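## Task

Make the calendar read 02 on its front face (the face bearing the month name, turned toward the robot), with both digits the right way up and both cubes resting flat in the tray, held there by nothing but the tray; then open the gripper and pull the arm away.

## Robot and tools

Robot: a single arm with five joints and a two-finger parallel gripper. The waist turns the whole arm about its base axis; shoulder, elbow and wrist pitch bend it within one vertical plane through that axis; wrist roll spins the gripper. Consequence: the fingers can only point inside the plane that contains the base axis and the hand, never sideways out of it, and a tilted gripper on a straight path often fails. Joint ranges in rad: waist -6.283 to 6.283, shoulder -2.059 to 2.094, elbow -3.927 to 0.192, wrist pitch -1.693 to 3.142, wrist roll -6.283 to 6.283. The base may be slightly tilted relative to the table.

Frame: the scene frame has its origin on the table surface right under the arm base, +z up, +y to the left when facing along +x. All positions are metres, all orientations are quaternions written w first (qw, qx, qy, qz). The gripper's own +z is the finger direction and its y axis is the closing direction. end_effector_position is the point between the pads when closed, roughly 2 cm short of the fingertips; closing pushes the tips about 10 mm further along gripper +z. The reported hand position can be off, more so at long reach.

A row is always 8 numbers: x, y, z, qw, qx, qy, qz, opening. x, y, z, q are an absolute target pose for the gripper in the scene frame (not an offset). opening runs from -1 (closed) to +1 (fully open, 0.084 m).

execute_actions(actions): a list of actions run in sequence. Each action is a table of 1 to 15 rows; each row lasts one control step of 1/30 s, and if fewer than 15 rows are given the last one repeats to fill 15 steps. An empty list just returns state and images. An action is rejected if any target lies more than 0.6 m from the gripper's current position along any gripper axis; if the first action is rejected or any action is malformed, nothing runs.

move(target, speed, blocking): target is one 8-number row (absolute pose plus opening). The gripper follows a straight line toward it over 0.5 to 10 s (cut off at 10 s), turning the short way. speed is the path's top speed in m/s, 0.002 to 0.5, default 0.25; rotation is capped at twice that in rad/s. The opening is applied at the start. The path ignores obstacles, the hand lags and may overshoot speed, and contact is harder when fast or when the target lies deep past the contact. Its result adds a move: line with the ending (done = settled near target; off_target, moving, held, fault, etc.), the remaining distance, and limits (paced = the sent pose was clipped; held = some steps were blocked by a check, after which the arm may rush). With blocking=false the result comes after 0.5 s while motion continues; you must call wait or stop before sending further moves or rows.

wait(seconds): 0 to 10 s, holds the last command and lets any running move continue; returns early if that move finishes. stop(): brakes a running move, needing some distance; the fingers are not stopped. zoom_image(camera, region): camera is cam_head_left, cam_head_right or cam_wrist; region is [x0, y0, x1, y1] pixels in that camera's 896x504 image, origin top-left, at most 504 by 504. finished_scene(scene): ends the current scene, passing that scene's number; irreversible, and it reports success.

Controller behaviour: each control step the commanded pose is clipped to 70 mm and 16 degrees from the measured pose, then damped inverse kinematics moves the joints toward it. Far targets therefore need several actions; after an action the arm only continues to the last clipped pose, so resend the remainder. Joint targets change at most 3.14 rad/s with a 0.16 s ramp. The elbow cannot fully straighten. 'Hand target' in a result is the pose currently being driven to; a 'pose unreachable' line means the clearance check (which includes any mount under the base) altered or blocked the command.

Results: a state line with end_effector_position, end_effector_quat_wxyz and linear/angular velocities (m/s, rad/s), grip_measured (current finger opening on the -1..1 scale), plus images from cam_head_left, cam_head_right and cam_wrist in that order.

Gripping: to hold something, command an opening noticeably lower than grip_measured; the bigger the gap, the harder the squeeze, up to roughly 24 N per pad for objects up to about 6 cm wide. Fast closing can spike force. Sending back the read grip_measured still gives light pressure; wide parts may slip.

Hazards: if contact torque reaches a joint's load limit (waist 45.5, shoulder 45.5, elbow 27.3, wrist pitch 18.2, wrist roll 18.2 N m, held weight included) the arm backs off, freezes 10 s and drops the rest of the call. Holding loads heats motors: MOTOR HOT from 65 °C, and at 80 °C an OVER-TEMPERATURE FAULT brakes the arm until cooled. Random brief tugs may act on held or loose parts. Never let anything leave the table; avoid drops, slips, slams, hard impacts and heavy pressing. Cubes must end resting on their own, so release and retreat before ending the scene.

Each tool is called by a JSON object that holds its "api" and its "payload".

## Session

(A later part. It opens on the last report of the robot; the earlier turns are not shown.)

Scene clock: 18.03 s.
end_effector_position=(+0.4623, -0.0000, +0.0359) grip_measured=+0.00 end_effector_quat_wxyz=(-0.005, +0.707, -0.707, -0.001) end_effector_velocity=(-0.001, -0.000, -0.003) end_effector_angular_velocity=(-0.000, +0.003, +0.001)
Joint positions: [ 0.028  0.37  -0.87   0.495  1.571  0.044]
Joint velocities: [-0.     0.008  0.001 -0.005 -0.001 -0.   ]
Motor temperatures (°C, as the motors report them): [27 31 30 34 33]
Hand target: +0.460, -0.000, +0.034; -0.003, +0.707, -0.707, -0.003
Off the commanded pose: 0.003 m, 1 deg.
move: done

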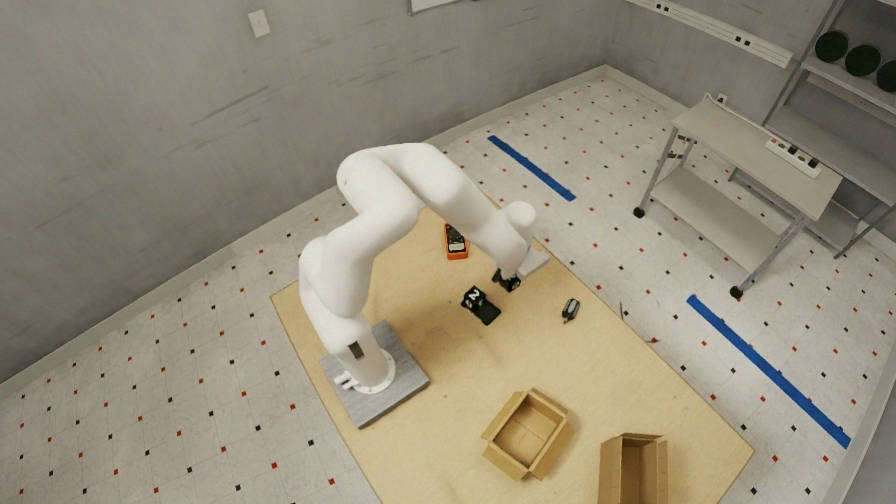

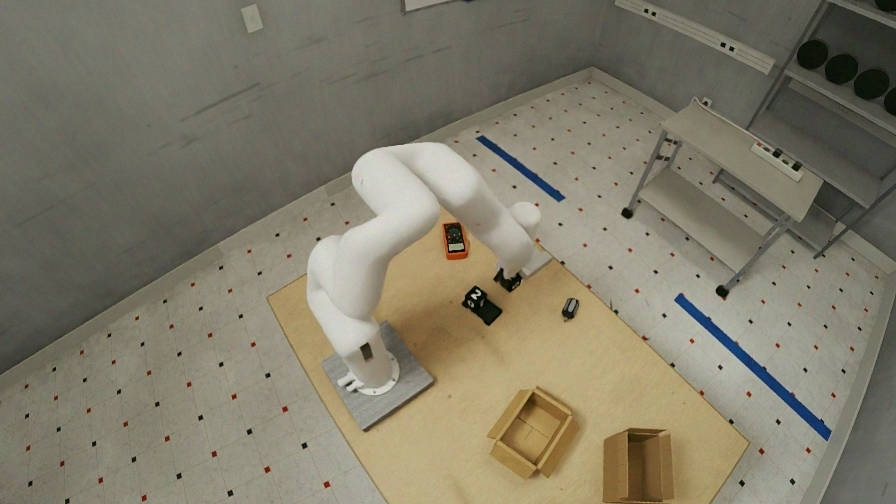

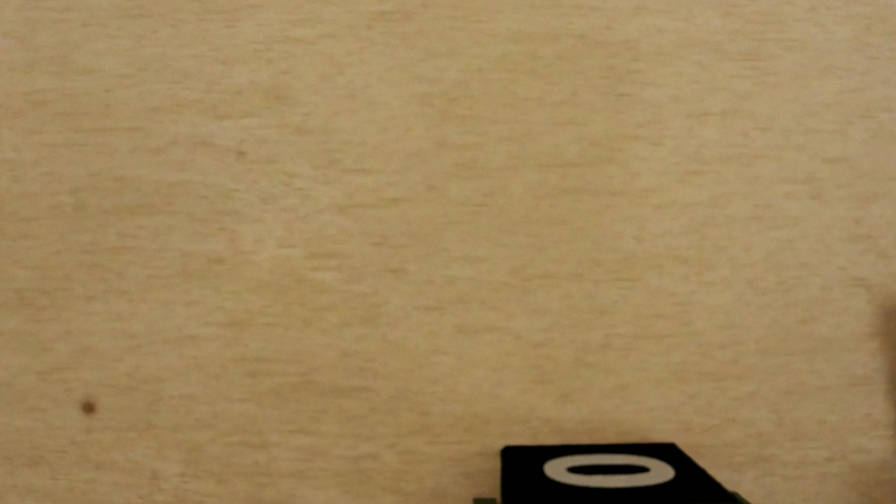

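{"api": "move", "payload": {"target": [0.461,0,0.038,0,0.707,-0.707,0,1]}}

{"api": "move", "payload": {"target": [0.46,0,0.09,0,0.707,-0.707,0,1]}}

{"api": "move", "payload": {"target": [0.46,0,0.09,0,1,0,0,1], "speed": 0.5}}

{"api": "move", "payload": {"target": [0.469,0,0.031,0,0.94,0,-0.342,1]}}

{"api": "move", "payload": {"target": [0.469,0,0.031,0,0.94,0,-0.342,-0.4]}}

{"api": "move", "payload": {"target": [0.469,0,0.065,0,0.94,0,-0.342,-0.4], "speed": 0.1}}

{"api": "move", "payload": {"target": [0.51,0,0.065,0,0.906,0,0.423,-0.4]}}

{"api": "move", "payload": {"target": [0.51,0,0.031,0,0.906,0,0.423,-0.4], "speed": 0.03}}

Scene clock: 19.03 s.
end_effector_position=(+0.4608, +0.0000, +0.0378) grip_measured=+1.00 end_effector_quat_wxyz=(-0.003, +0.707, -0.707, -0.003) end_effector_velocity=(+0.001, -0.001, +0.001) end_effector_angular_velocity=(+0.000, -0.001, -0.002)
Joint positions: [ 0.028  0.364 -0.87   0.508  1.571  0.084]
Joint velocities: [-0.002 -0.002 -0.001  0.002  0.001  0.   ]
Motor temperatures (°C, as the motors report them): [27 31 30 34 33]
Hand target: +0.461, +0.000, +0.038; -0.003, +0.707, -0.707, -0.003
Off the commanded pose: 0.000 m, 0 deg.
move: done

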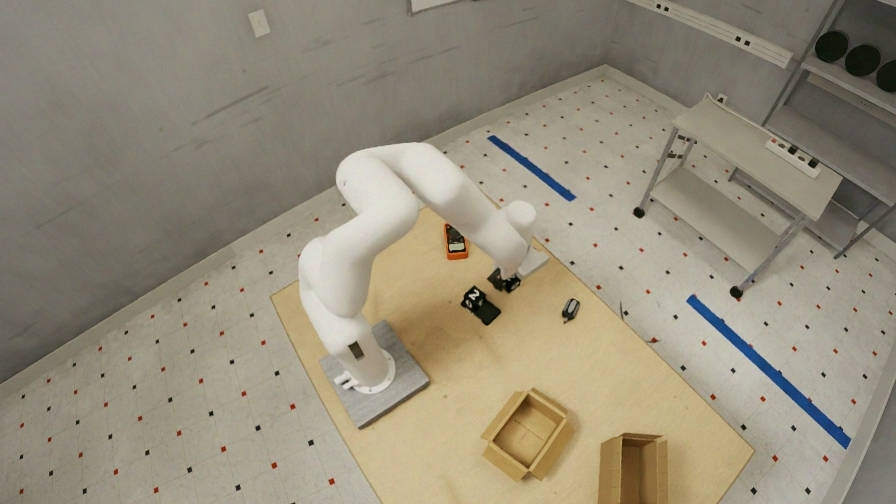

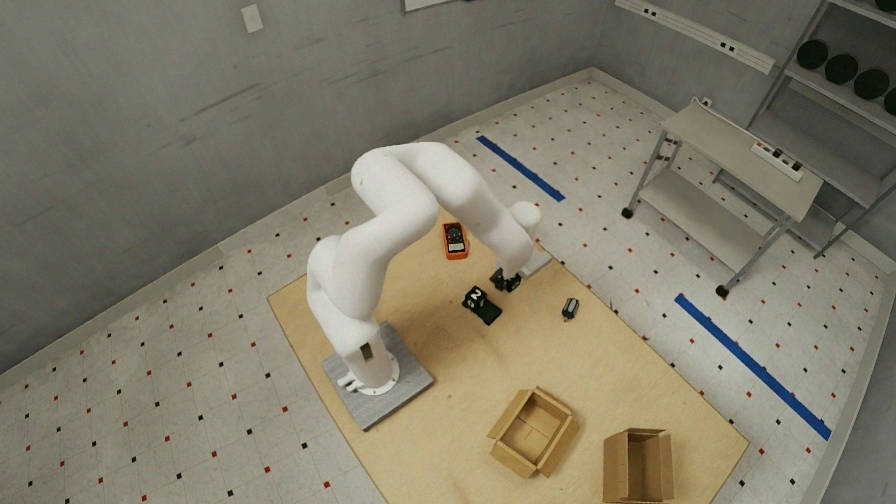

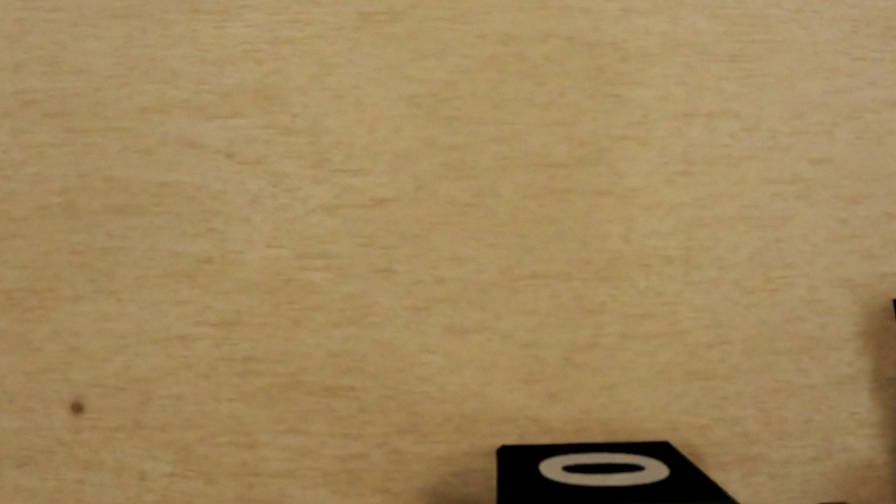

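Scene clock: 19.87 s.
end_effector_position=(+0.4597, -0.0000, +0.0894) grip_measured=+1.00 end_effector_quat_wxyz=(-0.003, +0.707, -0.707, -0.003) end_effector_velocity=(+0.002, +0.000, +0.004) end_effector_angular_velocity=(+0.000, -0.007, +0.000)
Joint positions: [ 0.029  0.231 -0.873  0.644  1.572  0.084]
Joint velocities: [ 0.001 -0.006 -0.004  0.002  0.     0.   ]
Motor temperatures (°C, as the motors report them): [27 31 30 34 33]
Hand target: +0.460, +0.000, +0.090; -0.003, +0.707, -0.707, -0.003
Off the commanded pose: 0.001 m, 0 deg.
move: done

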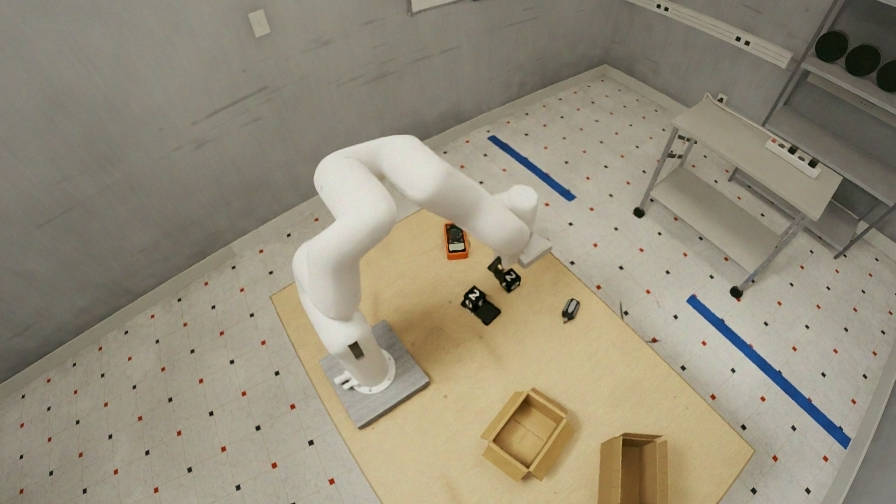

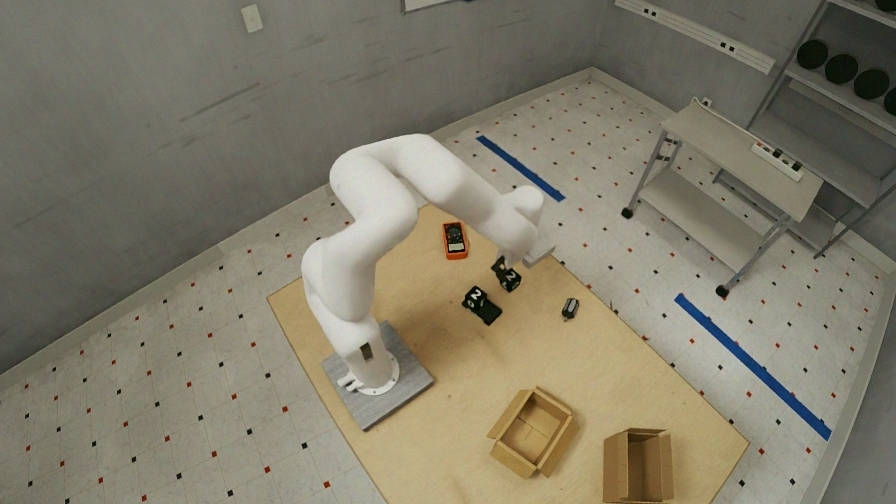

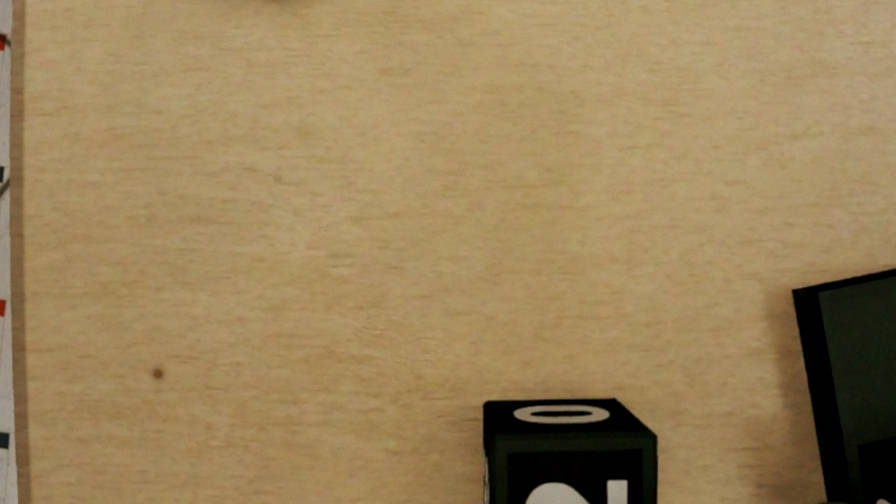

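Scene clock: 22.03 s.
end_effector_position=(+0.4600, -0.0000, +0.0900) grip_measured=+1.00 end_effector_quat_wxyz=(-0.004, +1.000, -0.000, -0.000) end_effector_velocity=(-0.001, +0.001, -0.000) end_effector_angular_velocity=(-0.000, +0.002, +0.012)
Joint positions: [ 0.029  0.23  -0.873  0.644  0.002  0.084]
Joint velocities: [ 0.002  0.     0.001  0.001 -0.01   0.   ]
Motor temperatures (°C, as the motors report them): [27 31 30 34 33]
Hand target: +0.460, -0.000, +0.090; -0.004, +1.000, -0.000, -0.000
Off the commanded pose: 0.000 m, 0 deg.
move: done

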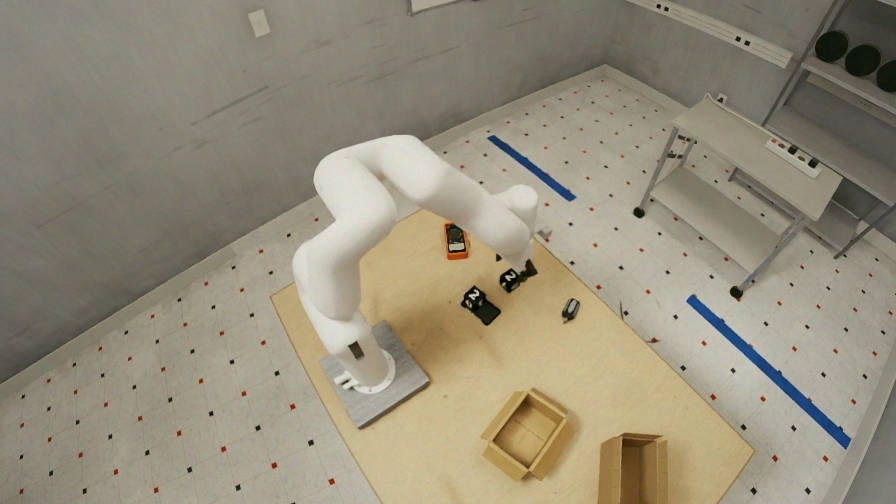

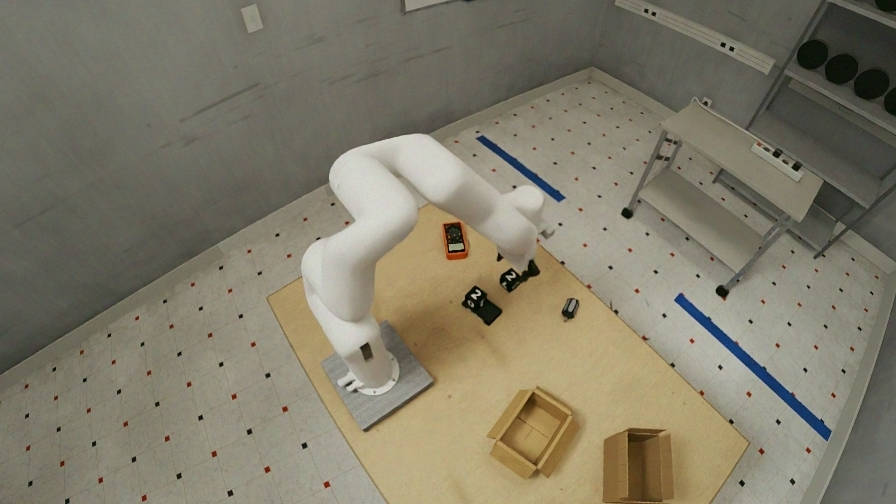

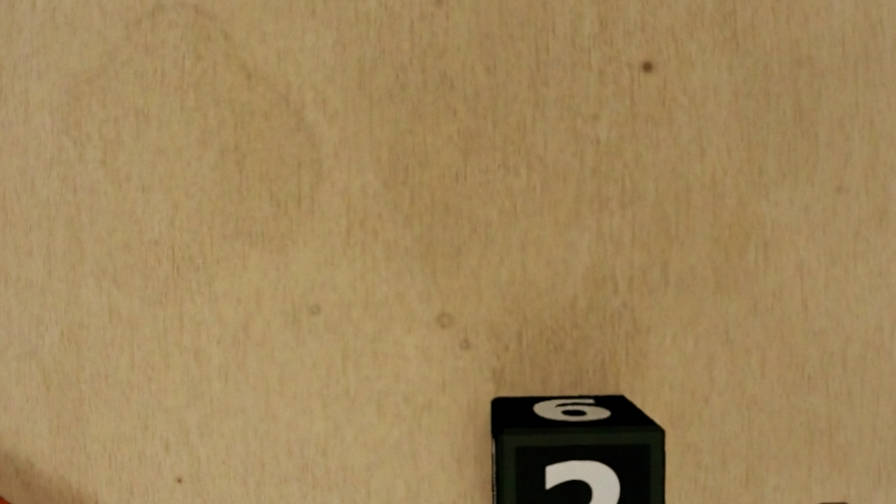

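Scene clock: 23.90 s.
end_effector_position=(+0.4692, +0.0001, +0.0319) grip_measured=+1.00 end_effector_quat_wxyz=(-0.003, +0.940, -0.001, -0.341) end_effector_velocity=(-0.001, +0.001, -0.001) end_effector_angular_velocity=(-0.000, +0.016, +0.001)
Joint positions: [ 0.028  0.925 -1.803  1.575  0.005  0.084]
Joint velocities: [ 0.001  0.016 -0.021  0.021  0.    -0.   ]
Motor temperatures (°C, as the motors report them): [27 31 30 34 33]
Hand target: +0.469, +0.000, +0.032; -0.003, +0.940, -0.001, -0.342
Off the commanded pose: 0.001 m, 0 deg.
move: done

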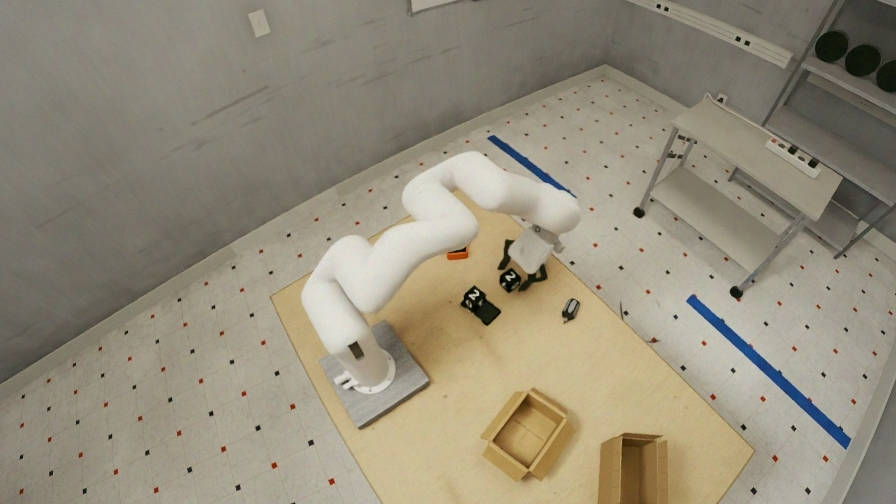

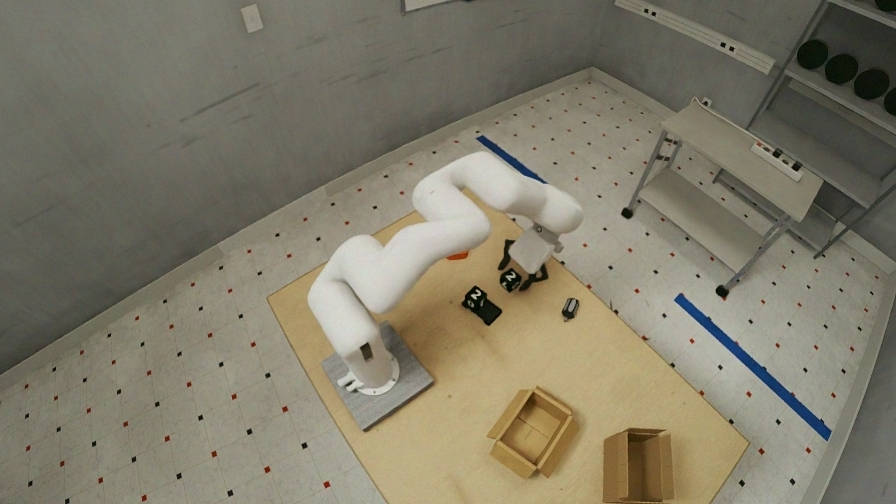

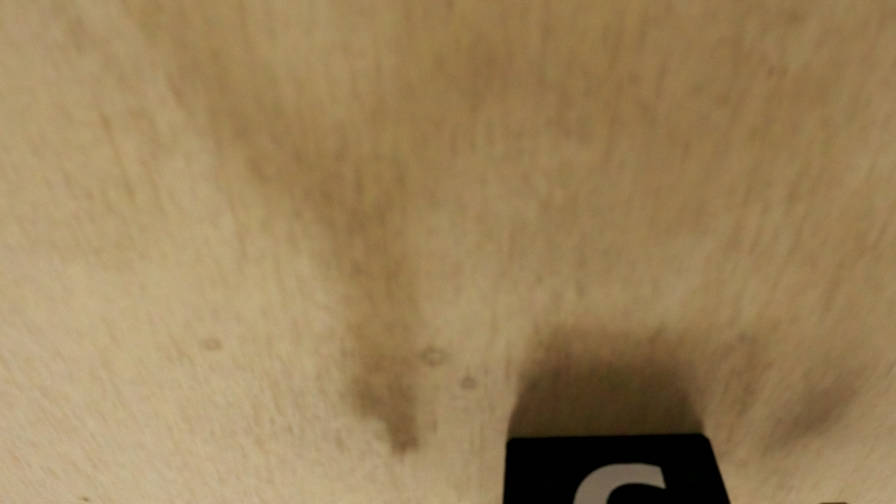

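Scene clock: 24.60 s.
end_effector_position=(+0.4693, +0.0001, +0.0317) grip_measured=+0.00 end_effector_quat_wxyz=(-0.003, +0.940, -0.001, -0.342) end_effector_velocity=(-0.000, +0.000, -0.000) end_effector_angular_velocity=(+0.000, +0.000, +0.001)
Joint positions: [ 0.028  0.927 -1.805  1.576  0.006  0.044]
Joint velocities: [ 0.001  0.001  0.    -0.001 -0.     0.   ]
Motor temperatures (°C, as the motors report them): [27 31 30 34 33]
Hand target: +0.469, +0.000, +0.031; -0.003, +0.940, -0.001, -0.342
Off the commanded pose: 0.001 m, 0 deg.
move: done

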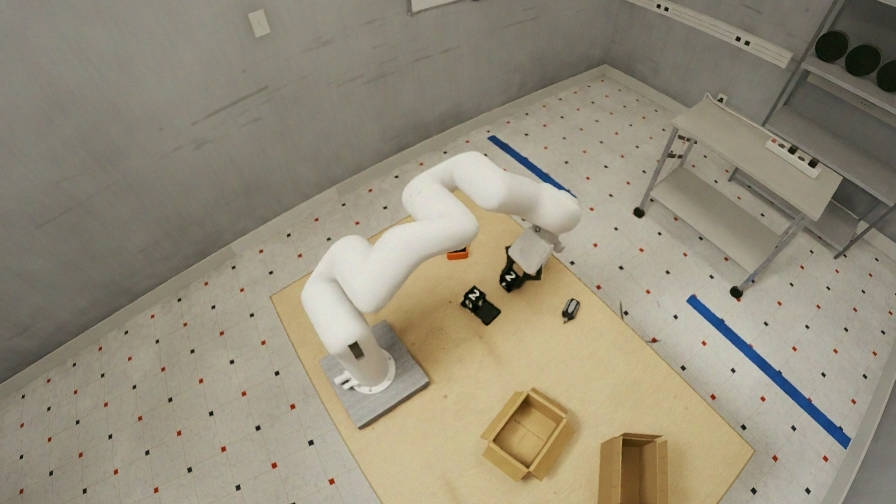

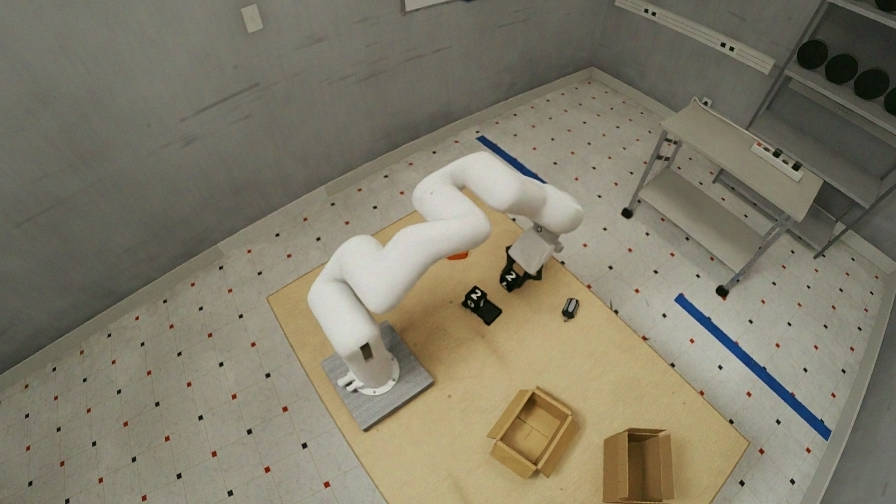

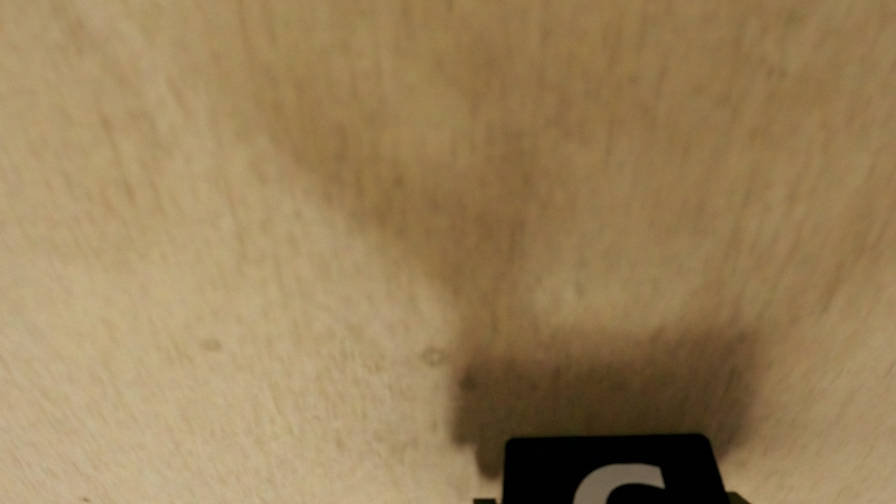

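Scene clock: 25.40 s.
end_effector_position=(+0.4688, +0.0001, +0.0645) grip_measured=+0.00 end_effector_quat_wxyz=(-0.003, +0.940, -0.001, -0.342) end_effector_velocity=(+0.000, +0.000, +0.002) end_effector_angular_velocity=(+0.000, -0.000, +0.001)
Joint positions: [ 0.029  0.866 -1.798  1.632  0.006  0.044]
Joint velocities: [ 0.001 -0.003 -0.001  0.004 -0.    -0.   ]
Motor temperatures (°C, as the motors report them): [27 31 30 34 33]
Hand target: +0.469, +0.000, +0.065; -0.003, +0.940, -0.001, -0.342
Off the commanded pose: 0.001 m, 0 deg.
move: done

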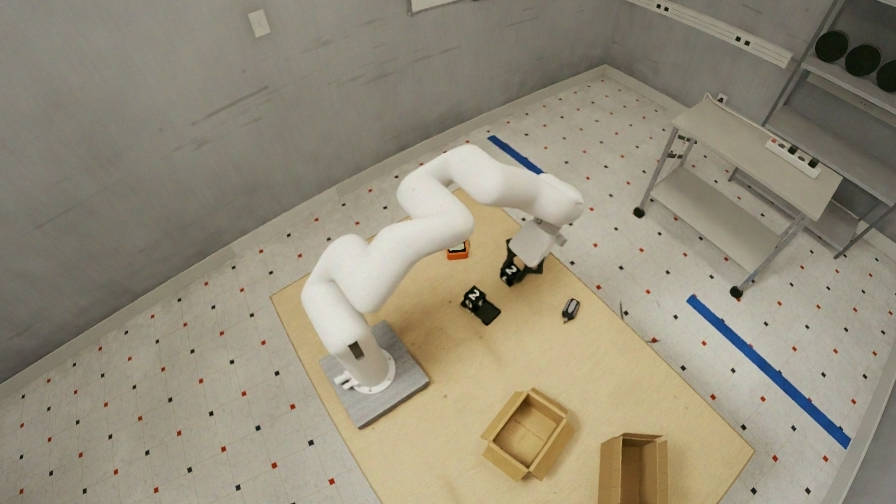

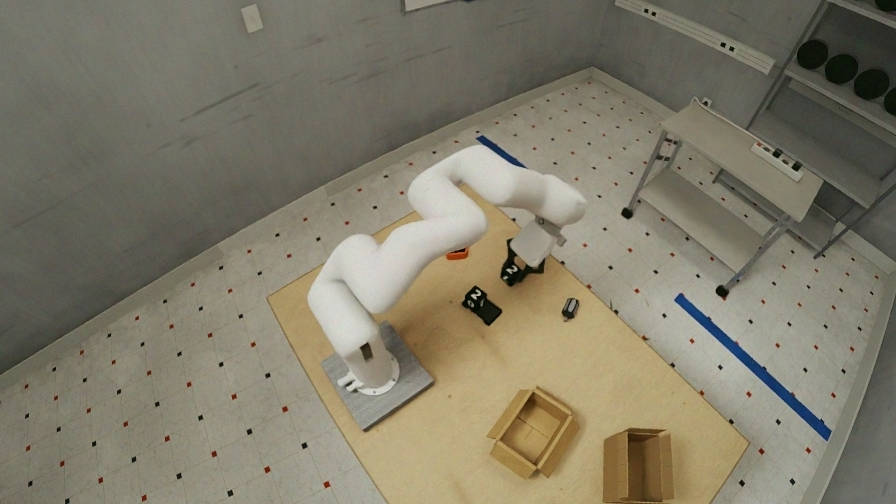

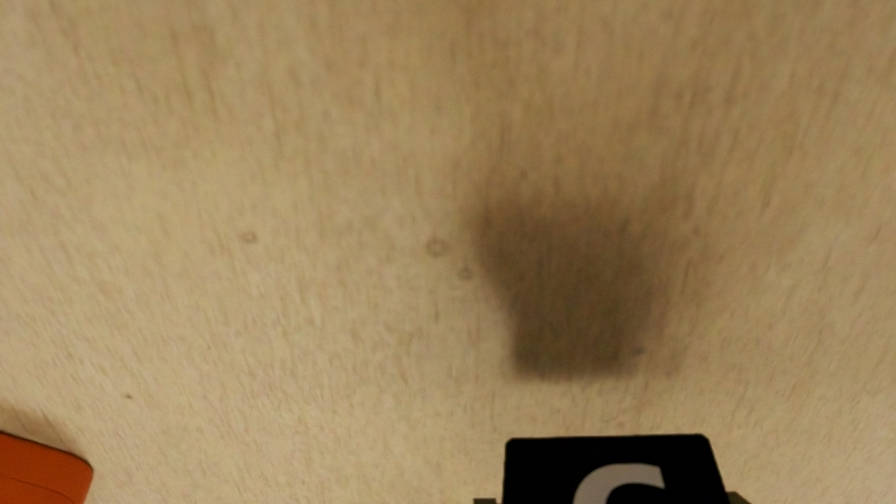

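Scene clock: 29.03 s.
end_effector_position=(+0.5104, -0.0003, +0.0645) grip_measured=+0.00 end_effector_quat_wxyz=(-0.002, +0.906, +0.002, +0.423) end_effector_velocity=(-0.000, -0.000, -0.001) end_effector_angular_velocity=(+0.000, -0.007, -0.001)
Joint positions: [ 0.028  0.583 -0.554 -0.901 -0.009  0.044]
Joint velocities: [-0.     0.009 -0.001 -0.016  0.001 -0.   ]
Motor temperatures (°C, as the motors report them): [27 31 30 34 33]
Hand target: +0.510, -0.000, +0.064; -0.002, +0.906, +0.002, +0.423
Off the commanded pose: 0.001 m, 0 deg.
move: done

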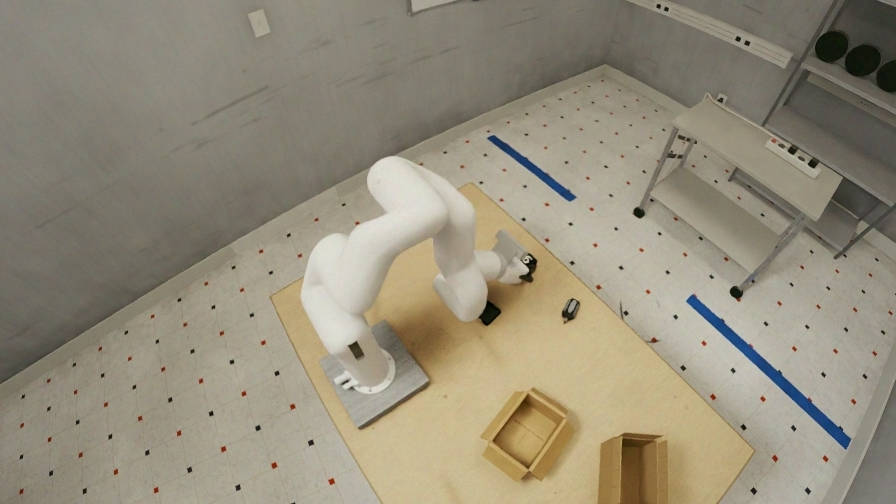

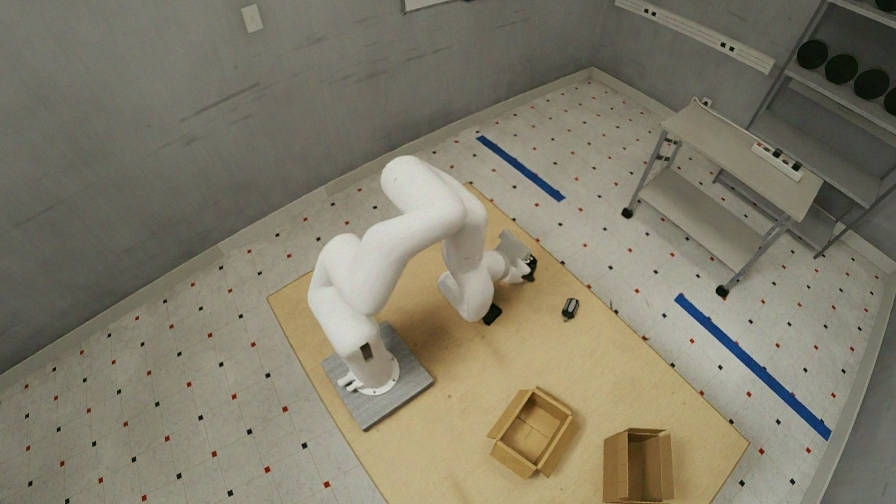

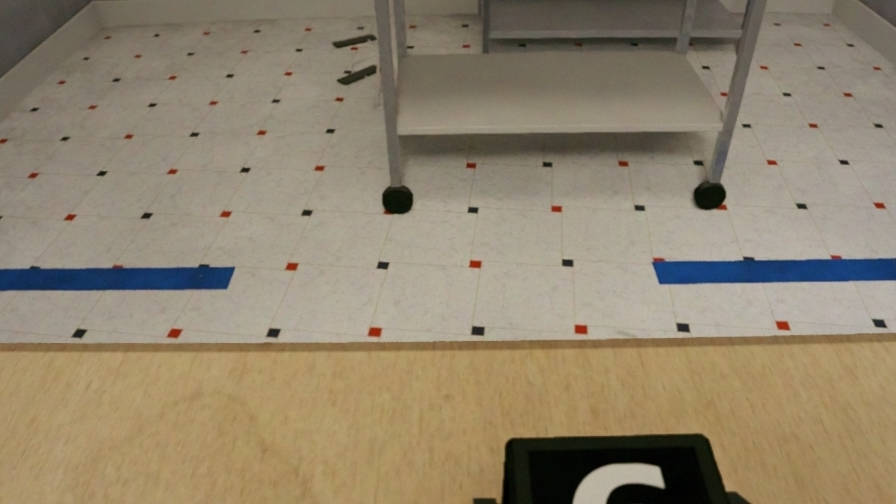

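Scene clock: 30.43 s.
end_effector_position=(+0.5101, -0.0001, +0.0312) grip_measured=+0.00 end_effector_quat_wxyz=(-0.002, +0.906, +0.001, +0.423) end_effector_velocity=(+0.001, -0.000, -0.000) end_effector_angular_velocity=(-0.001, -0.003, +0.000)
Joint positions: [ 0.028  0.718 -0.613 -0.978 -0.007  0.044]
Joint velocities: [-0.     0.005 -0.004 -0.004 -0.001  0.   ]
Motor temperatures (°C, as the motors report them): [27 31 30 34 33]
Hand target: +0.510, -0.000, +0.031; -0.002, +0.906, +0.001, +0.423
Off the commanded pose: 0.000 m, 0 deg.
move: done

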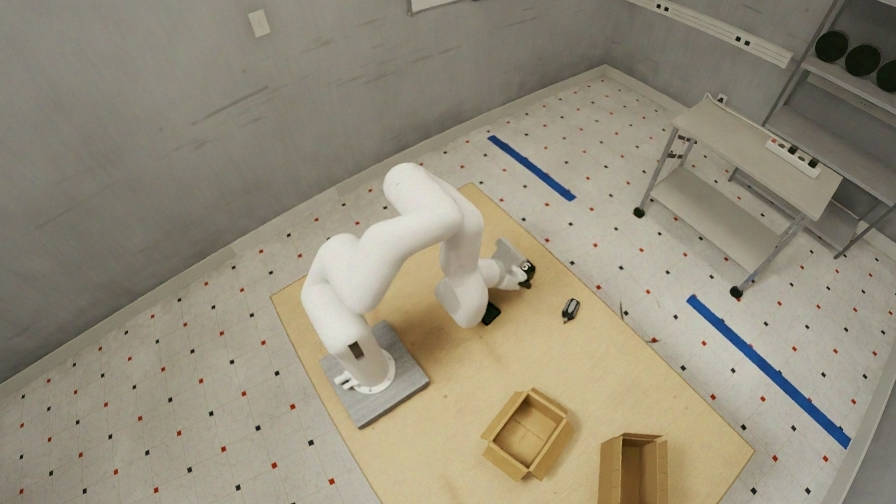

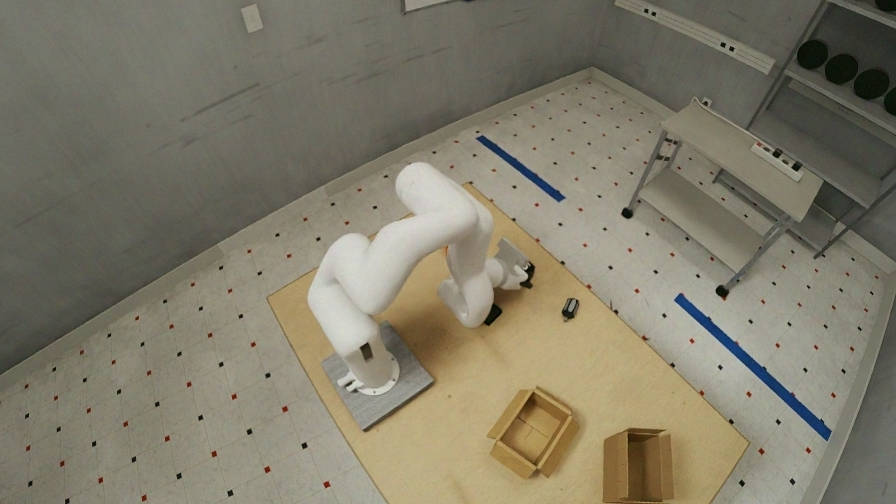

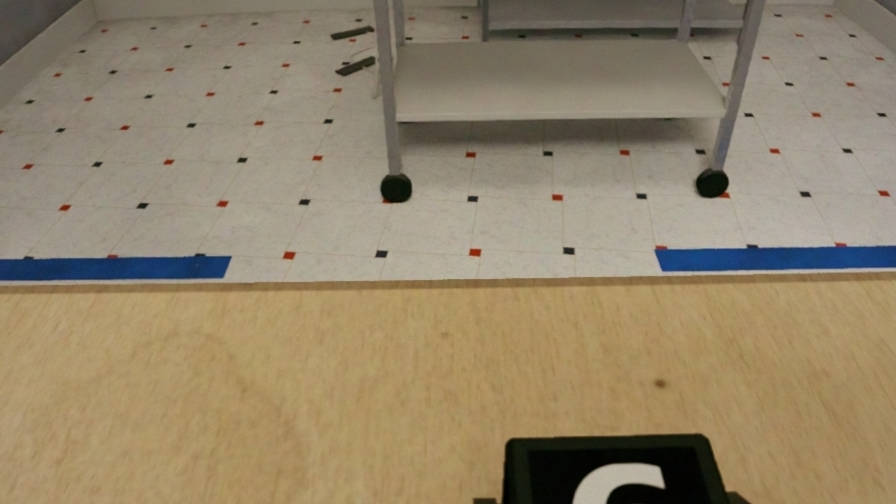

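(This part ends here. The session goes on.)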